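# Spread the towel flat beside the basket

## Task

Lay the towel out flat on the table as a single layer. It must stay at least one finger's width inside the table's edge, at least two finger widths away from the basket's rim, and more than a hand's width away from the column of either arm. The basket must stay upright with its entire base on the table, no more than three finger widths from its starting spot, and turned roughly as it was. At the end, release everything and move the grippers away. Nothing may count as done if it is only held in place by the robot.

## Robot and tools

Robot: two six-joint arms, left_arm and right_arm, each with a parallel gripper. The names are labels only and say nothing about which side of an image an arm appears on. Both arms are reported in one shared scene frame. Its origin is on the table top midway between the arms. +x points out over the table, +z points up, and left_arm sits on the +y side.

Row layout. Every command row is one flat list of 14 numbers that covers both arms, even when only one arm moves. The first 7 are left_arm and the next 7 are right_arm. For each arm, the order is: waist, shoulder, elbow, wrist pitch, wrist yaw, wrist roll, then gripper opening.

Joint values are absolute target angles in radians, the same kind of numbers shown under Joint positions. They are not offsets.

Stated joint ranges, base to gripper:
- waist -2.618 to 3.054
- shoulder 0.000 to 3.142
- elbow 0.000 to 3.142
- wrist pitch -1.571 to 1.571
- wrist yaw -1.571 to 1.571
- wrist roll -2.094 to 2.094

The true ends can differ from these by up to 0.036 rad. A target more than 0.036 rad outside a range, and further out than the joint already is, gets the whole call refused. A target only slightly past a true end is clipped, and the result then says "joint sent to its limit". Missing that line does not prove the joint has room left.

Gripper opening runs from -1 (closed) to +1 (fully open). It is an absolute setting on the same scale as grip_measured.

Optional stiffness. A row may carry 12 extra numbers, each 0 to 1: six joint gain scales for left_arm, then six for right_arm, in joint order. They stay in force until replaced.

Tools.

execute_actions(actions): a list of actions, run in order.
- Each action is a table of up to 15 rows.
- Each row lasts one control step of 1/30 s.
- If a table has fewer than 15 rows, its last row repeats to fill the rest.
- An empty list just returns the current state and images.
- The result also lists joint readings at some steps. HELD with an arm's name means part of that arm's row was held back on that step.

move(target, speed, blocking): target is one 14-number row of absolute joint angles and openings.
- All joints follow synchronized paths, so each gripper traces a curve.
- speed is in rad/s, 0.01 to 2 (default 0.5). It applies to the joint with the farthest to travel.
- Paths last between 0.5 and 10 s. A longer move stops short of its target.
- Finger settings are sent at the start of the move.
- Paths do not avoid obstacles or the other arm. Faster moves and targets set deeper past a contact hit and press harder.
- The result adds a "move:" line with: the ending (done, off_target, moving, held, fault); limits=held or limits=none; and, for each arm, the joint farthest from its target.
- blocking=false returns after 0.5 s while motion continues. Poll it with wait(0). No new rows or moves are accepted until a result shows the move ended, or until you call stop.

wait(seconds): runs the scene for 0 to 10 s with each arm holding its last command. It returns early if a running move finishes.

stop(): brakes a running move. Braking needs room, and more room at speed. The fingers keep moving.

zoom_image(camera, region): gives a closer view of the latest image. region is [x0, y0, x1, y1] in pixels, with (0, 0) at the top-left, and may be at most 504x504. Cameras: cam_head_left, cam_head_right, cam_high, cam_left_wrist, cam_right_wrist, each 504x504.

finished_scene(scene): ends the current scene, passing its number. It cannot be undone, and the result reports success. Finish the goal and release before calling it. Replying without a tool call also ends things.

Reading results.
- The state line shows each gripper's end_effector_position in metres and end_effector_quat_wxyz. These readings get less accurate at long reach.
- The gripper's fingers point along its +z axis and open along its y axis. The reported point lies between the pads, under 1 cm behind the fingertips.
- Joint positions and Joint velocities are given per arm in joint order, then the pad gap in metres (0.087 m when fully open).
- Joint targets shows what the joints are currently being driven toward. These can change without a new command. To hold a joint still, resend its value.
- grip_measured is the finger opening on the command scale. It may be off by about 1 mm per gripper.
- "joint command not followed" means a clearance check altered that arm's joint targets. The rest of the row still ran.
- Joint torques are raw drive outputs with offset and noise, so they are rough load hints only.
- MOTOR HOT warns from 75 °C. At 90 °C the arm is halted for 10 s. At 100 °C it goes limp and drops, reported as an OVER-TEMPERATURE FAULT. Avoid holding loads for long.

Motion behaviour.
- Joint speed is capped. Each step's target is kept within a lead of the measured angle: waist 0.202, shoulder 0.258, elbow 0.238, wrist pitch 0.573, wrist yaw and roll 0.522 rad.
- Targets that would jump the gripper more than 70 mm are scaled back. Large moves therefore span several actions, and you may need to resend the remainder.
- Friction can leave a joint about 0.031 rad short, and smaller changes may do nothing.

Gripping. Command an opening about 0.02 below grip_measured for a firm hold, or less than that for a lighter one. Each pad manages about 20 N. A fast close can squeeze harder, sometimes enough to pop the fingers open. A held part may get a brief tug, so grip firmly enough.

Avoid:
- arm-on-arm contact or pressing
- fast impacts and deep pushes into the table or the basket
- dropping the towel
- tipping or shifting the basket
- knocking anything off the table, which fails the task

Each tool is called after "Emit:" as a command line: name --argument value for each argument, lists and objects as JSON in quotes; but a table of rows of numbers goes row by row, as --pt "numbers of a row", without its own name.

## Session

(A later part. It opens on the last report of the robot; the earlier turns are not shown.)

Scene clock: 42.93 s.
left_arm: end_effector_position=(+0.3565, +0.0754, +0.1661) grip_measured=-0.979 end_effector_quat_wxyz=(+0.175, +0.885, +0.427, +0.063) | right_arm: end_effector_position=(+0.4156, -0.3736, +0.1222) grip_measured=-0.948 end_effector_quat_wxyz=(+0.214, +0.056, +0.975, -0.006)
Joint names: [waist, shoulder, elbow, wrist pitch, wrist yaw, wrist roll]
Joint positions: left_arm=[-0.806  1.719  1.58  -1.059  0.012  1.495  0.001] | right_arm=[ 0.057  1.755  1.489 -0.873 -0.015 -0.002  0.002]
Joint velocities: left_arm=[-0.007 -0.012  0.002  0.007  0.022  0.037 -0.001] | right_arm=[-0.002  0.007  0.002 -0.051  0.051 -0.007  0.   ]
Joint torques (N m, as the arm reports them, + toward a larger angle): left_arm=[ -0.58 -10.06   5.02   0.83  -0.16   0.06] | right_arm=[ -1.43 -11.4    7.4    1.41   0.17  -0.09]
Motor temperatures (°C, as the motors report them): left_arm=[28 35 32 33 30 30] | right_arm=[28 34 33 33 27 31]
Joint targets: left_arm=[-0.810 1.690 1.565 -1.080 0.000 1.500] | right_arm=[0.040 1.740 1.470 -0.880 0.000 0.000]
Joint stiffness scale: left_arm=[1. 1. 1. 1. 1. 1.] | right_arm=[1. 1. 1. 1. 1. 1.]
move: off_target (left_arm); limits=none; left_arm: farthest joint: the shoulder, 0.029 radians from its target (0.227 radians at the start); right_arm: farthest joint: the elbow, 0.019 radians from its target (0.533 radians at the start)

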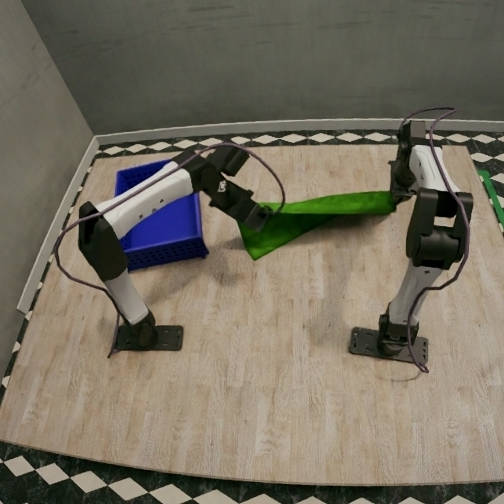

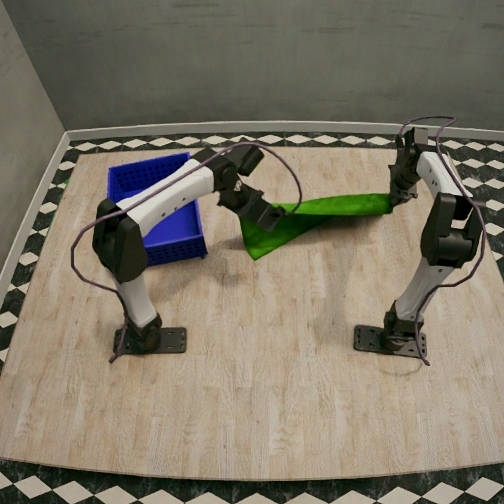

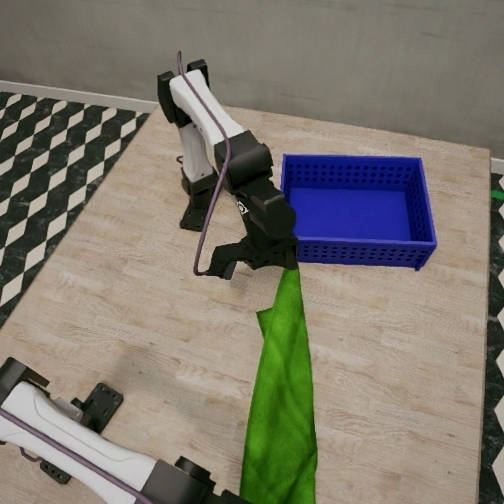

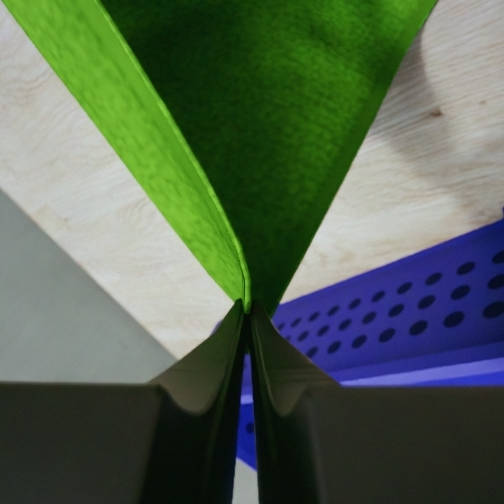

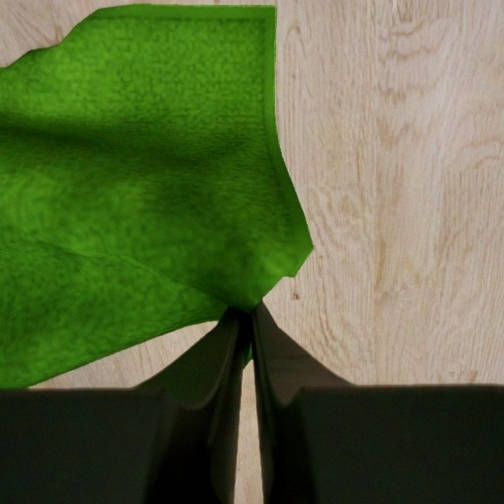

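Emit:
move --target '[-1.11,1.37,1.5,-1.12,0,1.5,-1, 0.12,1.6,1.08,-0.89,0,0,-1]' --speed 0.7

Scene clock: 45.27 s.
left_arm: end_effector_position=(+0.2439, +0.0416, +0.2531) grip_measured=-0.979 end_effector_quat_wxyz=(+0.280, +0.915, +0.284, +0.060) | right_arm: end_effector_position=(+0.3048, -0.3461, +0.0549) grip_measured=-0.948 end_effector_quat_wxyz=(+0.082, +0.032, +0.996, +0.005)
Joint names: [waist, shoulder, elbow, wrist pitch, wrist yaw, wrist roll]
Joint positions: left_arm=[-1.103  1.386  1.513 -1.117  0.009  1.495  0.001] | right_arm=[ 0.108  1.617  1.098 -0.888 -0.015 -0.002  0.002]
Joint velocities: left_arm=[-0.007 -0.017 -0.002 -0.022 -0.022  0.051  0.   ] | right_arm=[ 0.007 -0.007 -0.002 -0.022 -0.007 -0.037  0.   ]
Joint torques (N m, as the arm reports them, + toward a larger angle): left_arm=[-0.86 -6.07  4.96  1.27 -0.16  0.03] | right_arm=[ 0.78 -9.38  6.78  0.89  0.16 -0.08]
Motor temperatures (°C, as the motors report them): left_arm=[28 35 32 33 30 30] | right_arm=[28 35 33 33 27 31]
Joint targets: left_arm=[-1.110 1.370 1.500 -1.120 -0.000 1.500] | right_arm=[0.120 1.600 1.080 -0.890 -0.000 0.000]
Joint stiffness scale: left_arm=[1. 1. 1. 1. 1. 1.] | right_arm=[1. 1. 1. 1. 1. 1.]
move: done; limits=none; left_arm: farthest joint: the shoulder, 0.016 radians from its target (0.349 radians at the start); right_arm: farthest joint: the elbow, 0.018 radians from its target (0.409 radians at the start)

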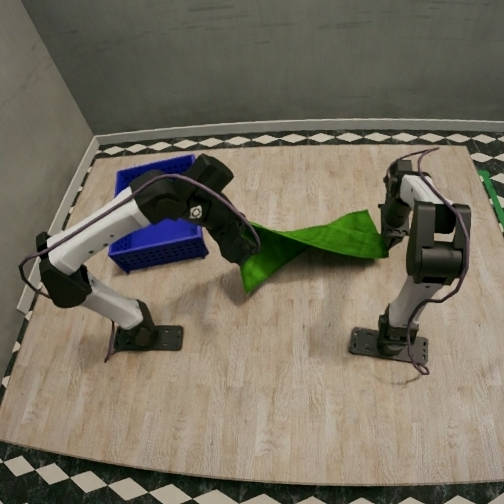

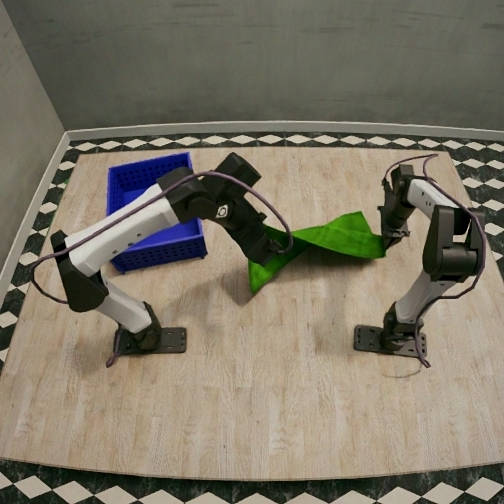

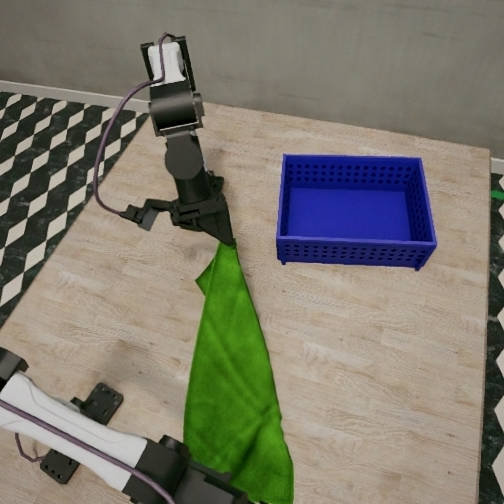

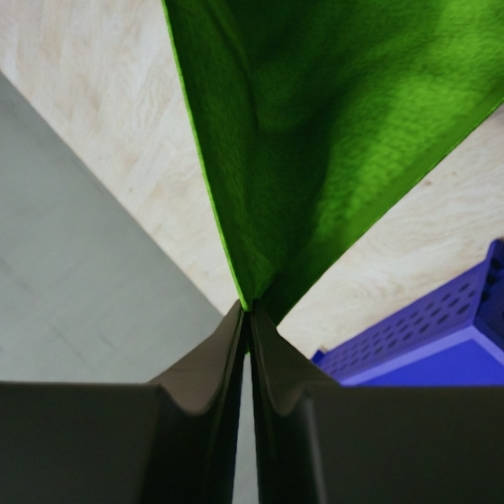

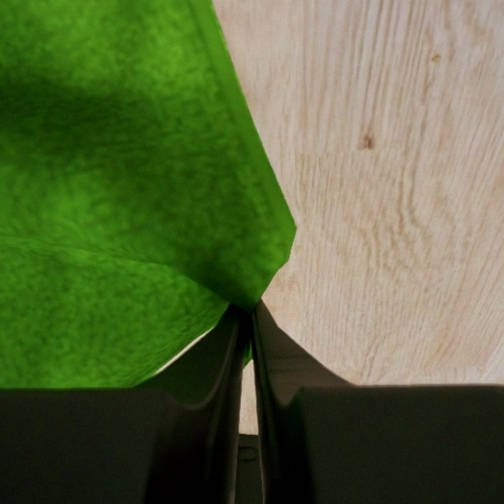

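Emit:
move --target '[-1.11,1.37,1.5,-1.12,0,1.5,-1, -0.13,1.14,1.45,-1.29,0,0,-1]' --speed 0.6

Emit:
move --target '[-0.79,1.73,1.6,-1.05,0,1.5,-1, 0.07,1.64,1.54,-1.1,0,0,-1]' --speed 0.6

Scene clock: 47.93 s.
left_arm: end_effector_position=(+0.2439, +0.0416, +0.2531) grip_measured=-0.979 end_effector_quat_wxyz=(+0.280, +0.915, +0.284, +0.060) | right_arm: end_effector_position=(+0.2533, -0.3948, +0.2557) grip_measured=-0.948 end_effector_quat_wxyz=(+0.294, +0.136, +0.945, -0.038)
Joint names: [waist, shoulder, elbow, wrist pitch, wrist yaw, wrist roll]
Joint positions: left_arm=[-1.103  1.386  1.513 -1.117  0.009  1.495  0.001] | right_arm=[-0.116  1.138  1.448 -1.278 -0.012 -0.002  0.002]
Joint velocities: left_arm=[ 0.002 -0.007 -0.002 -0.037  0.007 -0.007 -0.002] | right_arm=[ 0.007 -0.007 -0.022 -0.051  0.007 -0.066  0.   ]
Joint torques (N m, as the arm reports them, + toward a larger angle): left_arm=[-0.87 -5.97  4.91  1.29 -0.12  0.04] | right_arm=[-1.22 -2.55  8.38  1.66  0.14 -0.09]
Motor temperatures (°C, as the motors report them): left_arm=[28 35 32 33 30 30] | right_arm=[28 35 34 33 27 31]
Joint targets: left_arm=[-1.110 1.370 1.500 -1.120 -0.000 1.500] | right_arm=[-0.130 1.140 1.450 -1.290 0.000 0.000]
Joint stiffness scale: left_arm=[1. 1. 1. 1. 1. 1.] | right_arm=[1. 1. 1. 1. 1. 1.]
move: done; limits=none; left_arm: farthest joint: the shoulder, 0.016 radians from its target (0.016 radians at the start); right_arm: farthest joint: the waist, 0.014 radians from its target (0.238 radians at the start)

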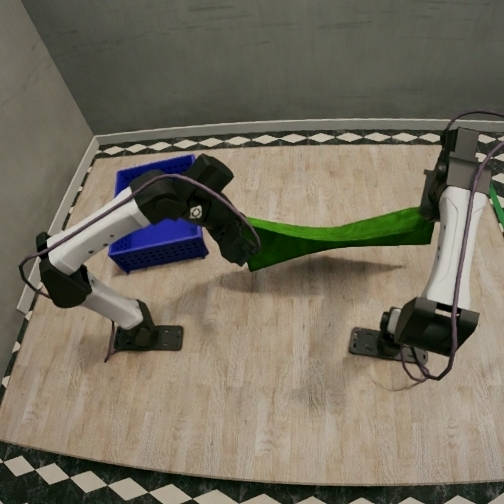

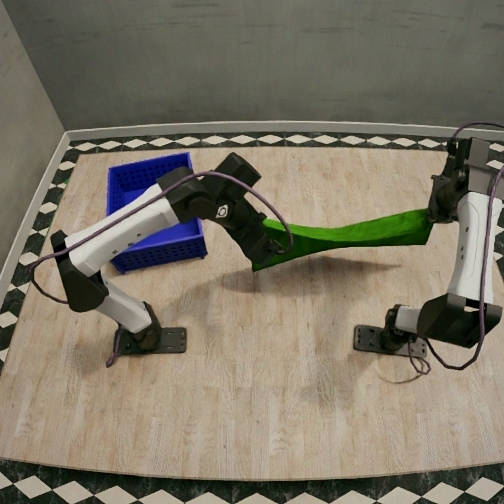

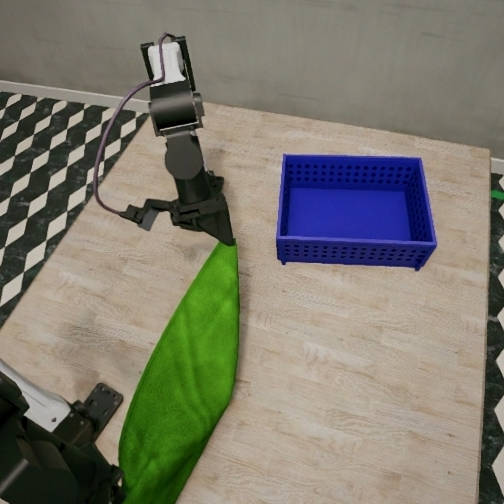

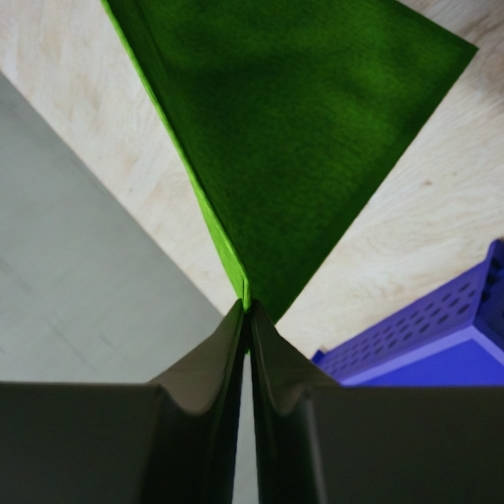

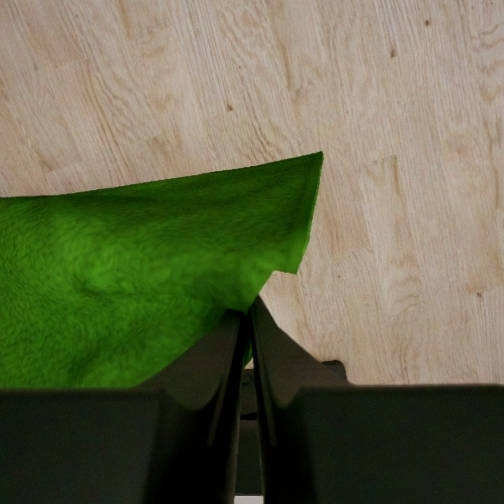

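Scene clock: 49.40 s.
left_arm: end_effector_position=(+0.3567, +0.0809, +0.1593) grip_measured=-0.979 end_effector_quat_wxyz=(+0.163, +0.885, +0.433, +0.060) | right_arm: end_effector_position=(+0.3646, -0.3663, +0.1634) grip_measured=-0.948 end_effector_quat_wxyz=(+0.181, +0.054, +0.982, -0.004)
Joint names: [waist, shoulder, elbow, wrist pitch, wrist yaw, wrist roll]
Joint positions: left_arm=[-0.797  1.727  1.57  -1.064  0.009  1.495  0.001] | right_arm=[ 0.062  1.631  1.527 -1.104 -0.012 -0.002  0.002]
Joint velocities: left_arm=[-0.017 -0.007 -0.007  0.022  0.037 -0.007  0.001] | right_arm=[ 0.002 -0.002 -0.012  0.037 -0.095  0.022  0.001]
Joint torques (N m, as the arm reports them, + toward a larger angle): left_arm=[ 0.28 -7.7   8.27  1.11 -0.14  0.05] | right_arm=[ 0.55 -7.84  9.98  1.39  0.14 -0.09]
Motor temperatures (°C, as the motors report them): left_arm=[28 35 32 33 30 30] | right_arm=[28 35 34 33 27 31]
Joint targets: left_arm=[-0.790 1.730 1.600 -1.050 -0.000 1.500] | right_arm=[0.070 1.640 1.540 -1.100 0.000 -0.000]
Joint stiffness scale: left_arm=[1. 1. 1. 1. 1. 1.] | right_arm=[1. 1. 1. 1. 1. 1.]
move: off_target (left_arm); limits=none; left_arm: farthest joint: the elbow, 0.030 radians from its target (0.087 radians at the start); right_arm: farthest joint: the elbow, 0.013 radians from its target (0.092 radians at the start)

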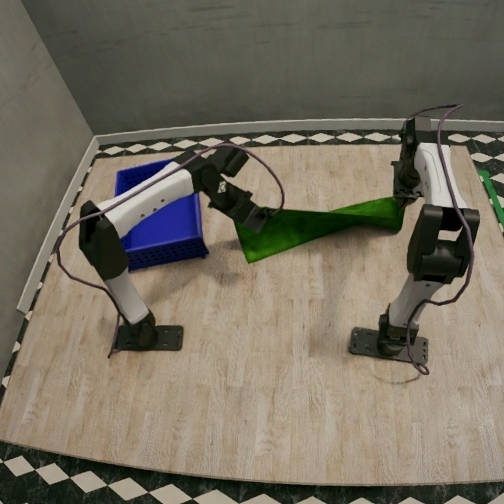

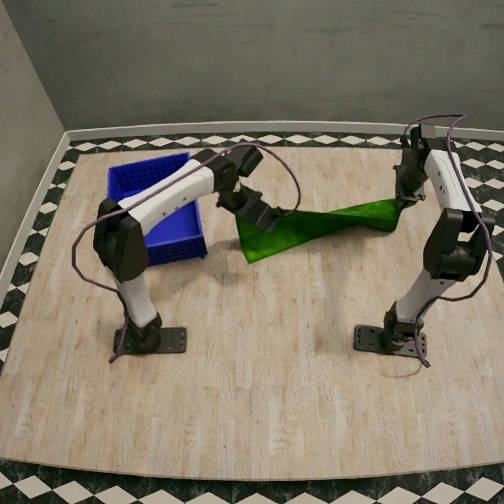

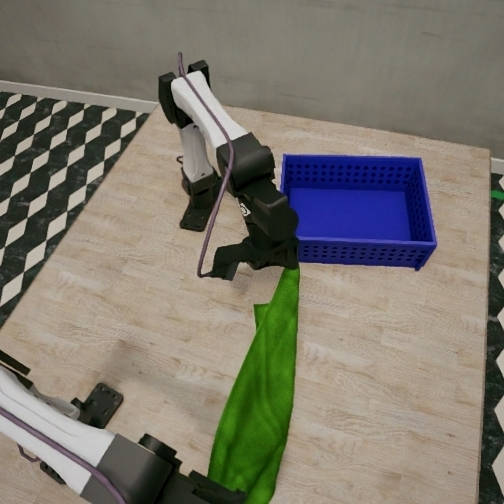

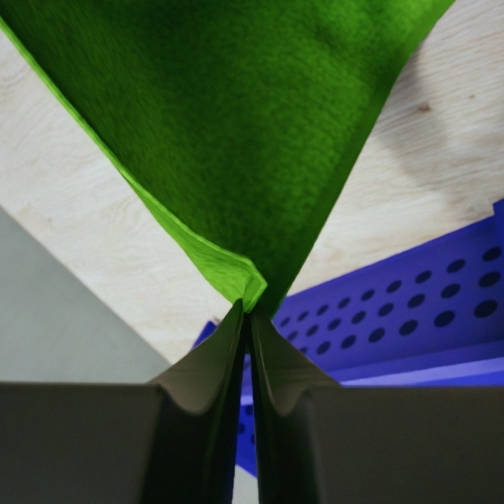

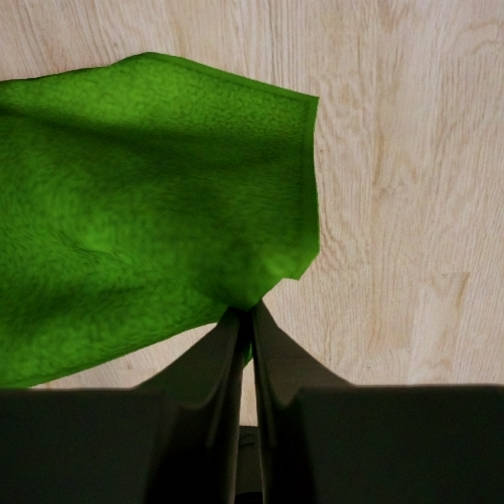

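Emit:
move --target '[-0.6,1.93,1.95,-0.75,0,1.5,-1, 0.11,1.88,2.02,-0.82,0,0,-1]' --speed 0.6

Emit:
move --target '[-0.83,1.72,1.53,-1.0,0,1.5,-1, 0.04,1.6,1.51,-1.1,0,0,-1]' --speed 1.8

Scene clock: 51.57 s.
left_arm: end_effector_position=(+0.5119, +0.0743, +0.2465) grip_measured=-0.979 end_effector_quat_wxyz=(+0.348, +0.786, +0.480, +0.174) | right_arm: end_effector_position=(+0.5262, -0.3652, +0.2761) grip_measured=-0.948 end_effector_quat_wxyz=(+0.435, +0.030, +0.900, -0.011)
Joint names: [waist, shoulder, elbow, wrist pitch, wrist yaw, wrist roll]
Joint positions: left_arm=[-0.608  1.918  1.923 -0.776  0.01   1.495  0.001] | right_arm=[ 0.101  1.854  2.008 -0.824 -0.012 -0.002  0.002]
Joint velocities: left_arm=[-0.017  0.002 -0.007 -0.007  0.051 -0.007  0.   ] | right_arm=[-0.012 -0.002  0.002  0.066  0.022  0.037 -0.001]
Joint torques (N m, as the arm reports them, + toward a larger angle): left_arm=[ 0.34 -9.01  8.17  1.83 -0.17  0.04] | right_arm=[ 0.52 -9.11 10.19  2.27  0.15 -0.08]
Motor temperatures (°C, as the motors report them): left_arm=[28 35 32 33 30 30] | right_arm=[28 35 34 33 27 31]
Joint targets: left_arm=[-0.600 1.930 1.950 -0.750 0.000 1.500] | right_arm=[0.110 1.880 2.020 -0.820 -0.000 -0.000]
Joint stiffness scale: left_arm=[1. 1. 1. 1. 1. 1.] | right_arm=[1. 1. 1. 1. 1. 1.]
move: off_target (left_arm, right_arm); limits=none; left_arm: farthest joint: the elbow, 0.027 radians from its target (0.380 radians at the start); right_arm: farthest joint: the shoulder, 0.026 radians from its target (0.249 radians at the start)

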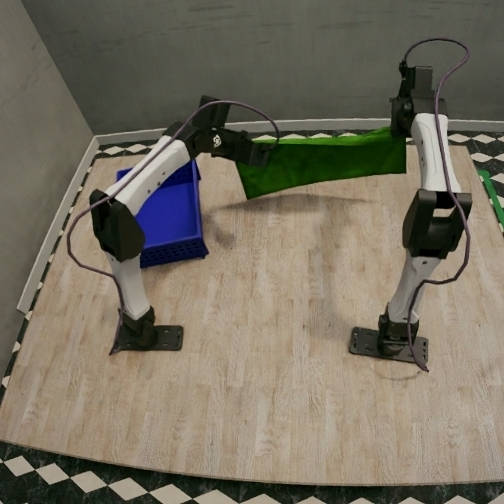

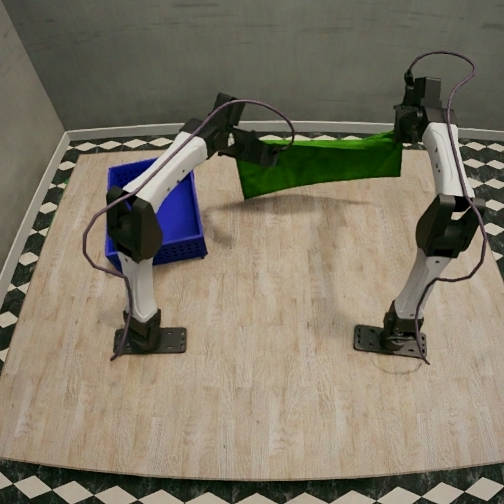

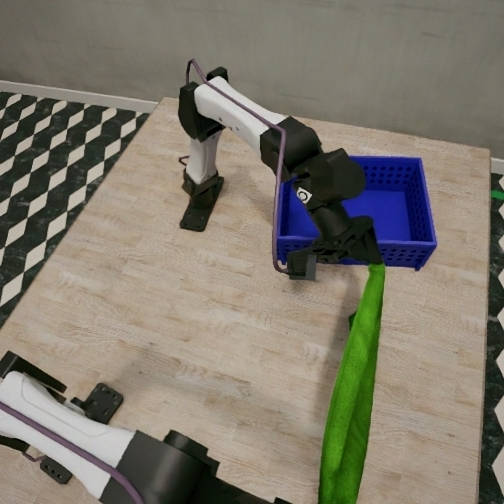

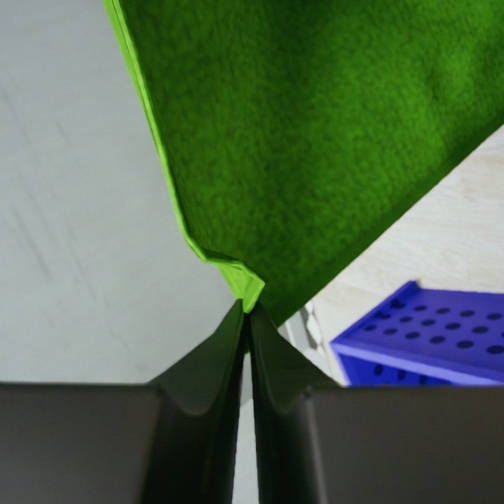

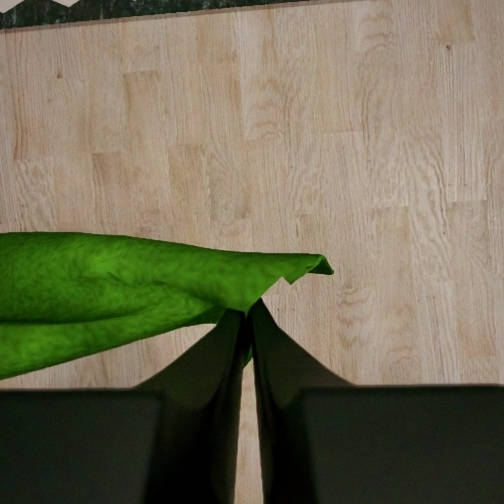

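Scene clock: 52.67 s.
left_arm: end_effector_position=(+0.3587, +0.0626, +0.1488) grip_measured=-0.979 end_effector_quat_wxyz=(+0.176, +0.889, +0.418, +0.063) | right_arm: end_effector_position=(+0.3680, -0.3699, +0.1700) grip_measured=-0.948 end_effector_quat_wxyz=(+0.198, +0.058, +0.978, -0.007)
Joint names: [waist, shoulder, elbow, wrist pitch, wrist yaw, wrist roll]
Joint positions: left_arm=[-0.828  1.748  1.544 -0.989  0.008  1.495  0.001] | right_arm=[ 0.053  1.614  1.528 -1.085 -0.011 -0.002  0.002]
Joint velocities: left_arm=[ 0.022  0.012 -0.007 -0.051 -0.022 -0.051 -0.001] | right_arm=[ 0.007 -0.007 -0.007 -0.007  0.051  0.066  0.   ]
Joint torques (N m, as the arm reports them, + toward a larger angle): left_arm=[ -0.61 -10.32   5.19   0.93  -0.14   0.05] | right_arm=[-1.16 -9.56  7.27  1.22  0.14 -0.08]
Motor temperatures (°C, as the motors report them): left_arm=[28 35 32 33 30 30] | right_arm=[28 35 34 33 27 31]
Joint targets: left_arm=[-0.830 1.720 1.530 -1.000 0.000 1.500] | right_arm=[0.040 1.600 1.510 -1.100 0.000 -0.000]
Joint stiffness scale: left_arm=[1. 1. 1. 1. 1. 1.] | right_arm=[1. 1. 1. 1. 1. 1.]
move: off_target (left_arm); limits=none; left_arm: farthest joint: the shoulder, 0.028 radians from its target (0.198 radians at the start); right_arm: farthest joint: the elbow, 0.018 radians from its target (0.498 radians at the start)

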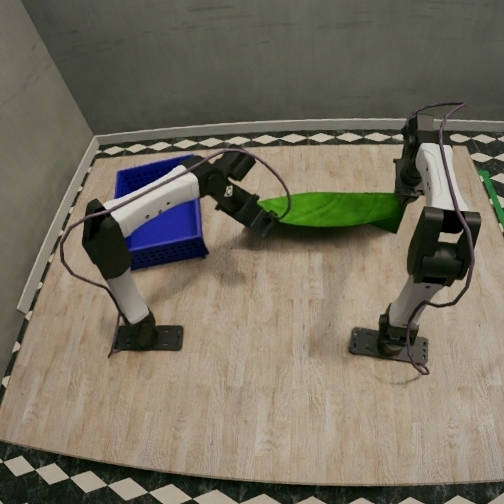

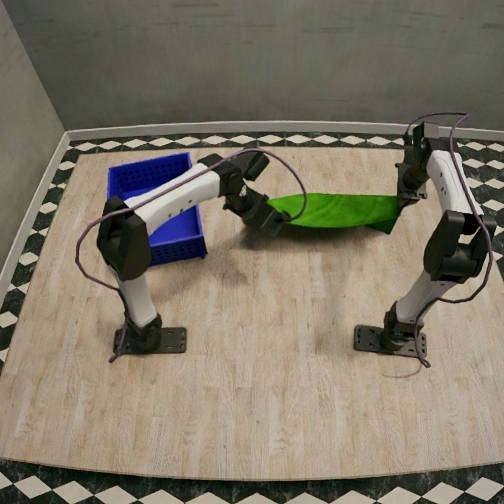

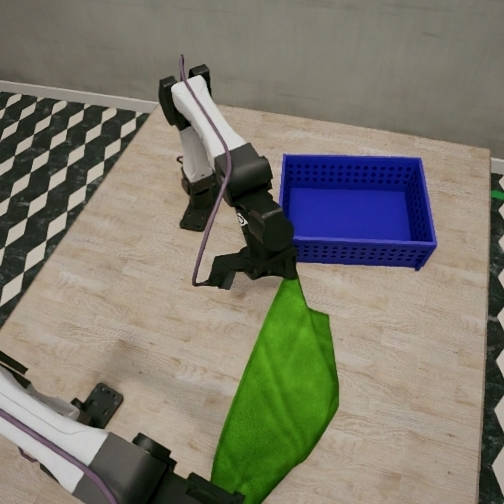

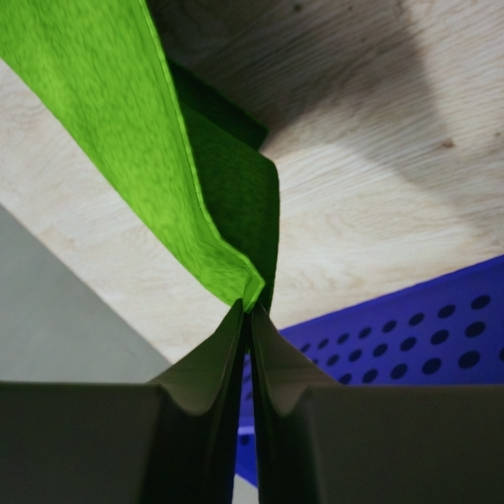

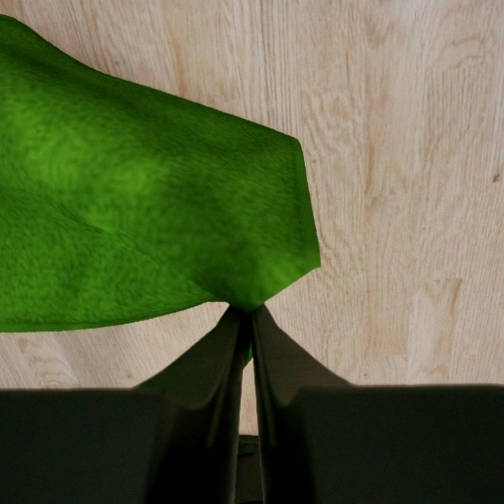

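Emit:
move --target '[-0.6,1.93,1.95,-0.75,0,1.5,-1, 0.10,1.95,2.02,-0.82,0,0,-1]' --speed 0.6

Emit:
move --target '[-1.1,1.71,1.09,-0.93,0,1.5,-1, -0.035,1.51,0.87,-0.92,0,0,-1]' --speed 2

Scene clock: 54.53 s.
left_arm: end_effector_position=(+0.5122, +0.0742, +0.2477) grip_measured=-0.979 end_effector_quat_wxyz=(+0.349, +0.785, +0.480, +0.176) | right_arm: end_effector_position=(+0.5364, -0.3698, +0.2407) grip_measured=-0.948 end_effector_quat_wxyz=(+0.402, +0.034, +0.915, -0.012)
Joint names: [waist, shoulder, elbow, wrist pitch, wrist yaw, wrist roll]
Joint positions: left_arm=[-0.608  1.917  1.924 -0.774  0.008  1.495  0.001] | right_arm=[ 0.094  1.927  2.007 -0.824 -0.011 -0.002  0.002]
Joint velocities: left_arm=[-0.002 -0.002  0.032  0.022 -0.081 -0.007 -0.001] | right_arm=[ 0.022  0.002 -0.002 -0.066 -0.022  0.007 -0.001]
Joint torques (N m, as the arm reports them, + toward a larger angle): left_arm=[ 0.53 -8.96  8.19  1.77 -0.1   0.04] | right_arm=[  0.29 -10.21  10.43   2.2    0.13  -0.08]
Motor temperatures (°C, as the motors report them): left_arm=[28 36 33 33 30 30] | right_arm=[28 35 34 33 27 31]
Joint targets: left_arm=[-0.600 1.930 1.950 -0.750 -0.000 1.500] | right_arm=[0.100 1.950 2.020 -0.820 0.000 -0.000]
Joint stiffness scale: left_arm=[1. 1. 1. 1. 1. 1.] | right_arm=[1. 1. 1. 1. 1. 1.]
move: off_target (left_arm, right_arm); limits=none; left_arm: farthest joint: the elbow, 0.026 radians from its target (0.406 radians at the start); right_arm: farthest joint: the shoulder, 0.023 radians from its target (0.336 radians at the start)

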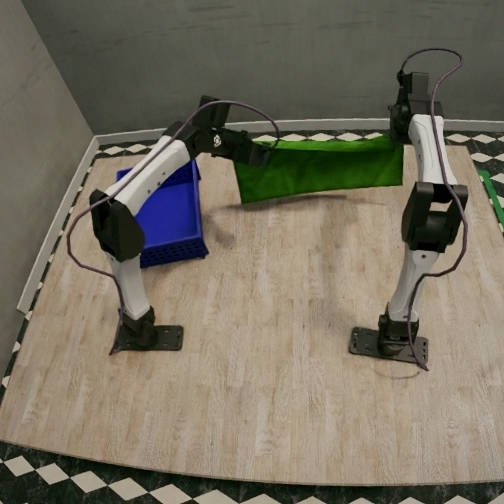

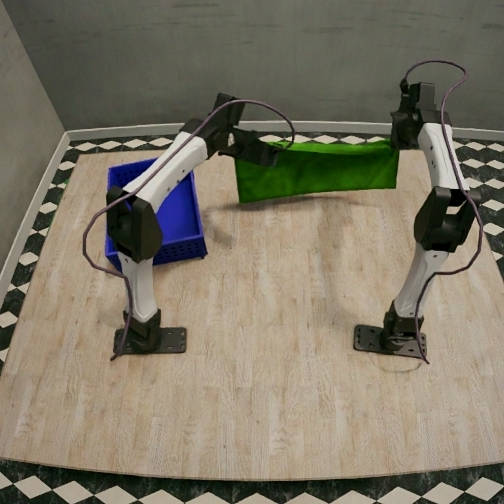

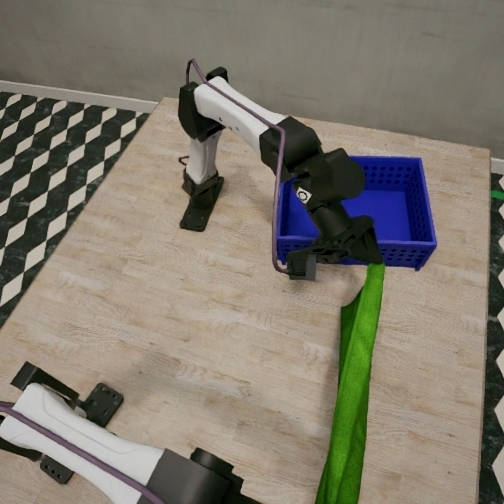

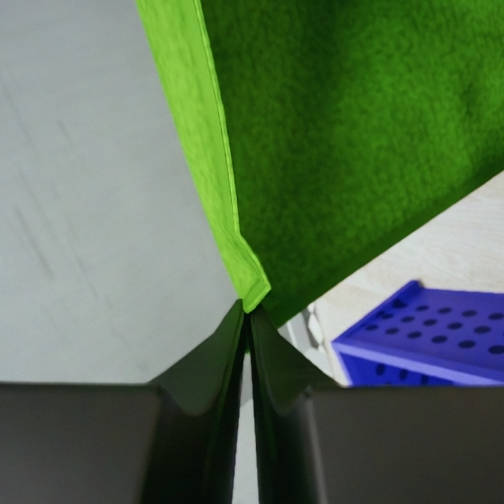

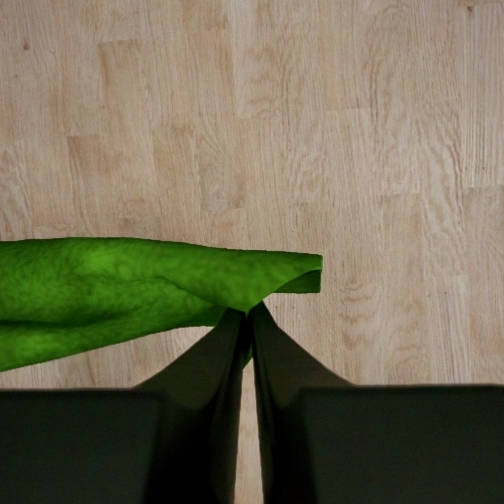

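Scene clock: 55.90 s.
left_arm: end_effector_position=(+0.2241, +0.0824, +0.0272) grip_measured=-0.979 end_effector_quat_wxyz=(+0.007, +0.953, +0.303, -0.002) | right_arm: end_effector_position=(+0.2297, -0.3683, +0.0295) grip_measured=-0.948 end_effector_quat_wxyz=(+0.007, +0.098, +0.995, +0.004)
Joint names: [waist, shoulder, elbow, wrist pitch, wrist yaw, wrist roll]
Joint positions: left_arm=[-1.093  1.737  1.103 -0.924  0.006  1.495  0.001] | right_arm=[-0.022  1.525  0.887 -0.919 -0.01  -0.002  0.002]
Joint velocities: left_arm=[ 0.007  0.007  0.007 -0.022  0.007 -0.022 -0.001] | right_arm=[ 0.002 -0.007 -0.012  0.022  0.022  0.037 -0.001]
Joint torques (N m, as the arm reports them, + toward a larger angle): left_arm=[-0.89 -9.28  4.27  0.35 -0.1   0.08] | right_arm=[-1.18 -7.6   6.16  0.54  0.12 -0.08]
Motor temperatures (°C, as the motors report them): left_arm=[28 36 33 33 30 30] | right_arm=[28 35 34 33 27 31]
Joint targets: left_arm=[-1.100 1.710 1.090 -0.930 -0.000 1.500] | right_arm=[-0.035 1.510 0.870 -0.920 0.000 0.000]
Joint stiffness scale: left_arm=[1. 1. 1. 1. 1. 1.] | right_arm=[1. 1. 1. 1. 1. 1.]
move: off_target (left_arm); limits=none; left_arm: farthest joint: the shoulder, 0.027 radians from its target (0.207 radians at the start); right_arm: farthest joint: the elbow, 0.017 radians from its target (1.137 radians at the start)

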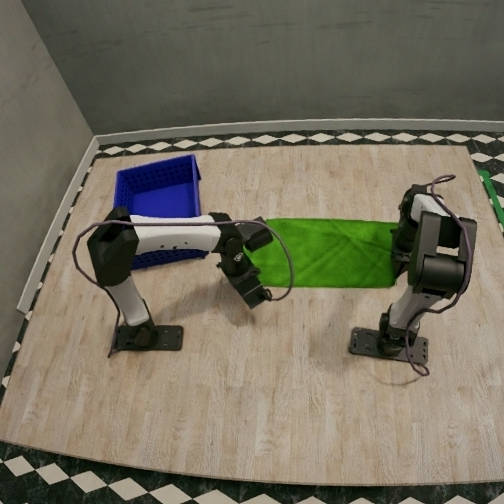

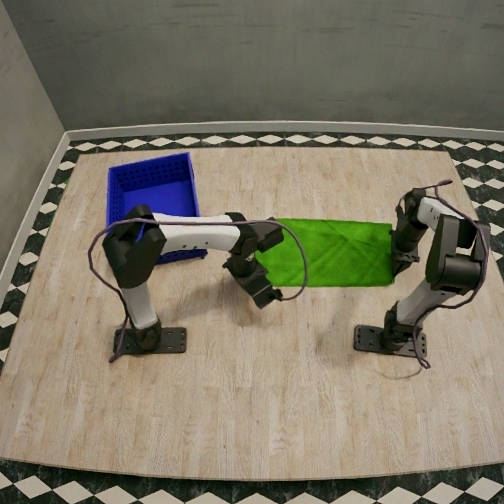

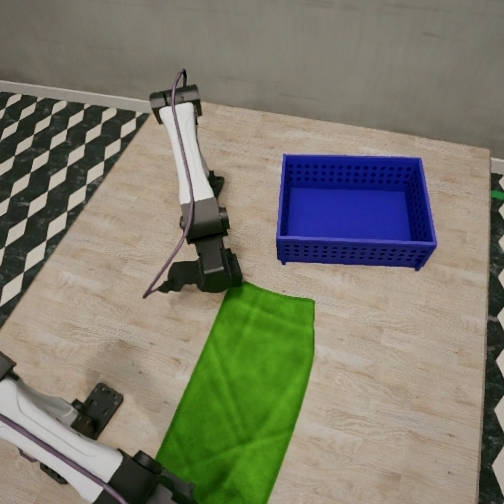

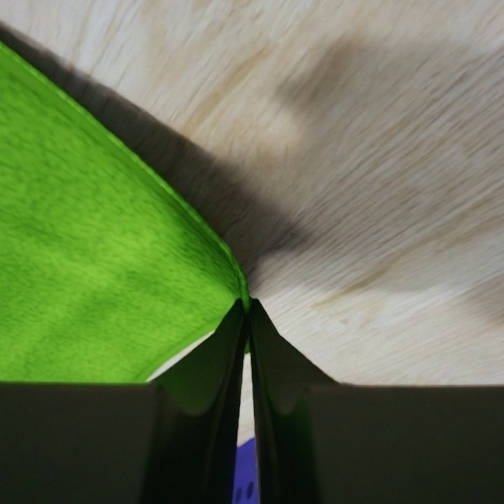

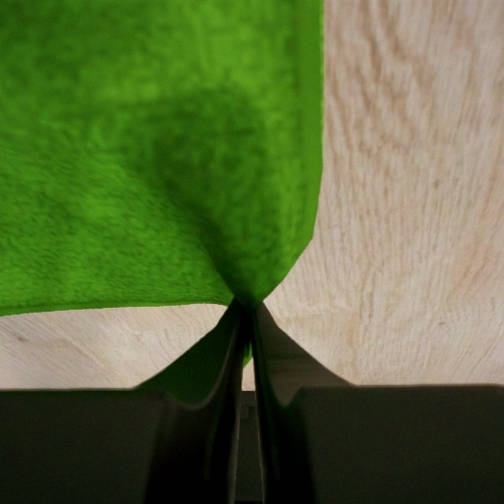

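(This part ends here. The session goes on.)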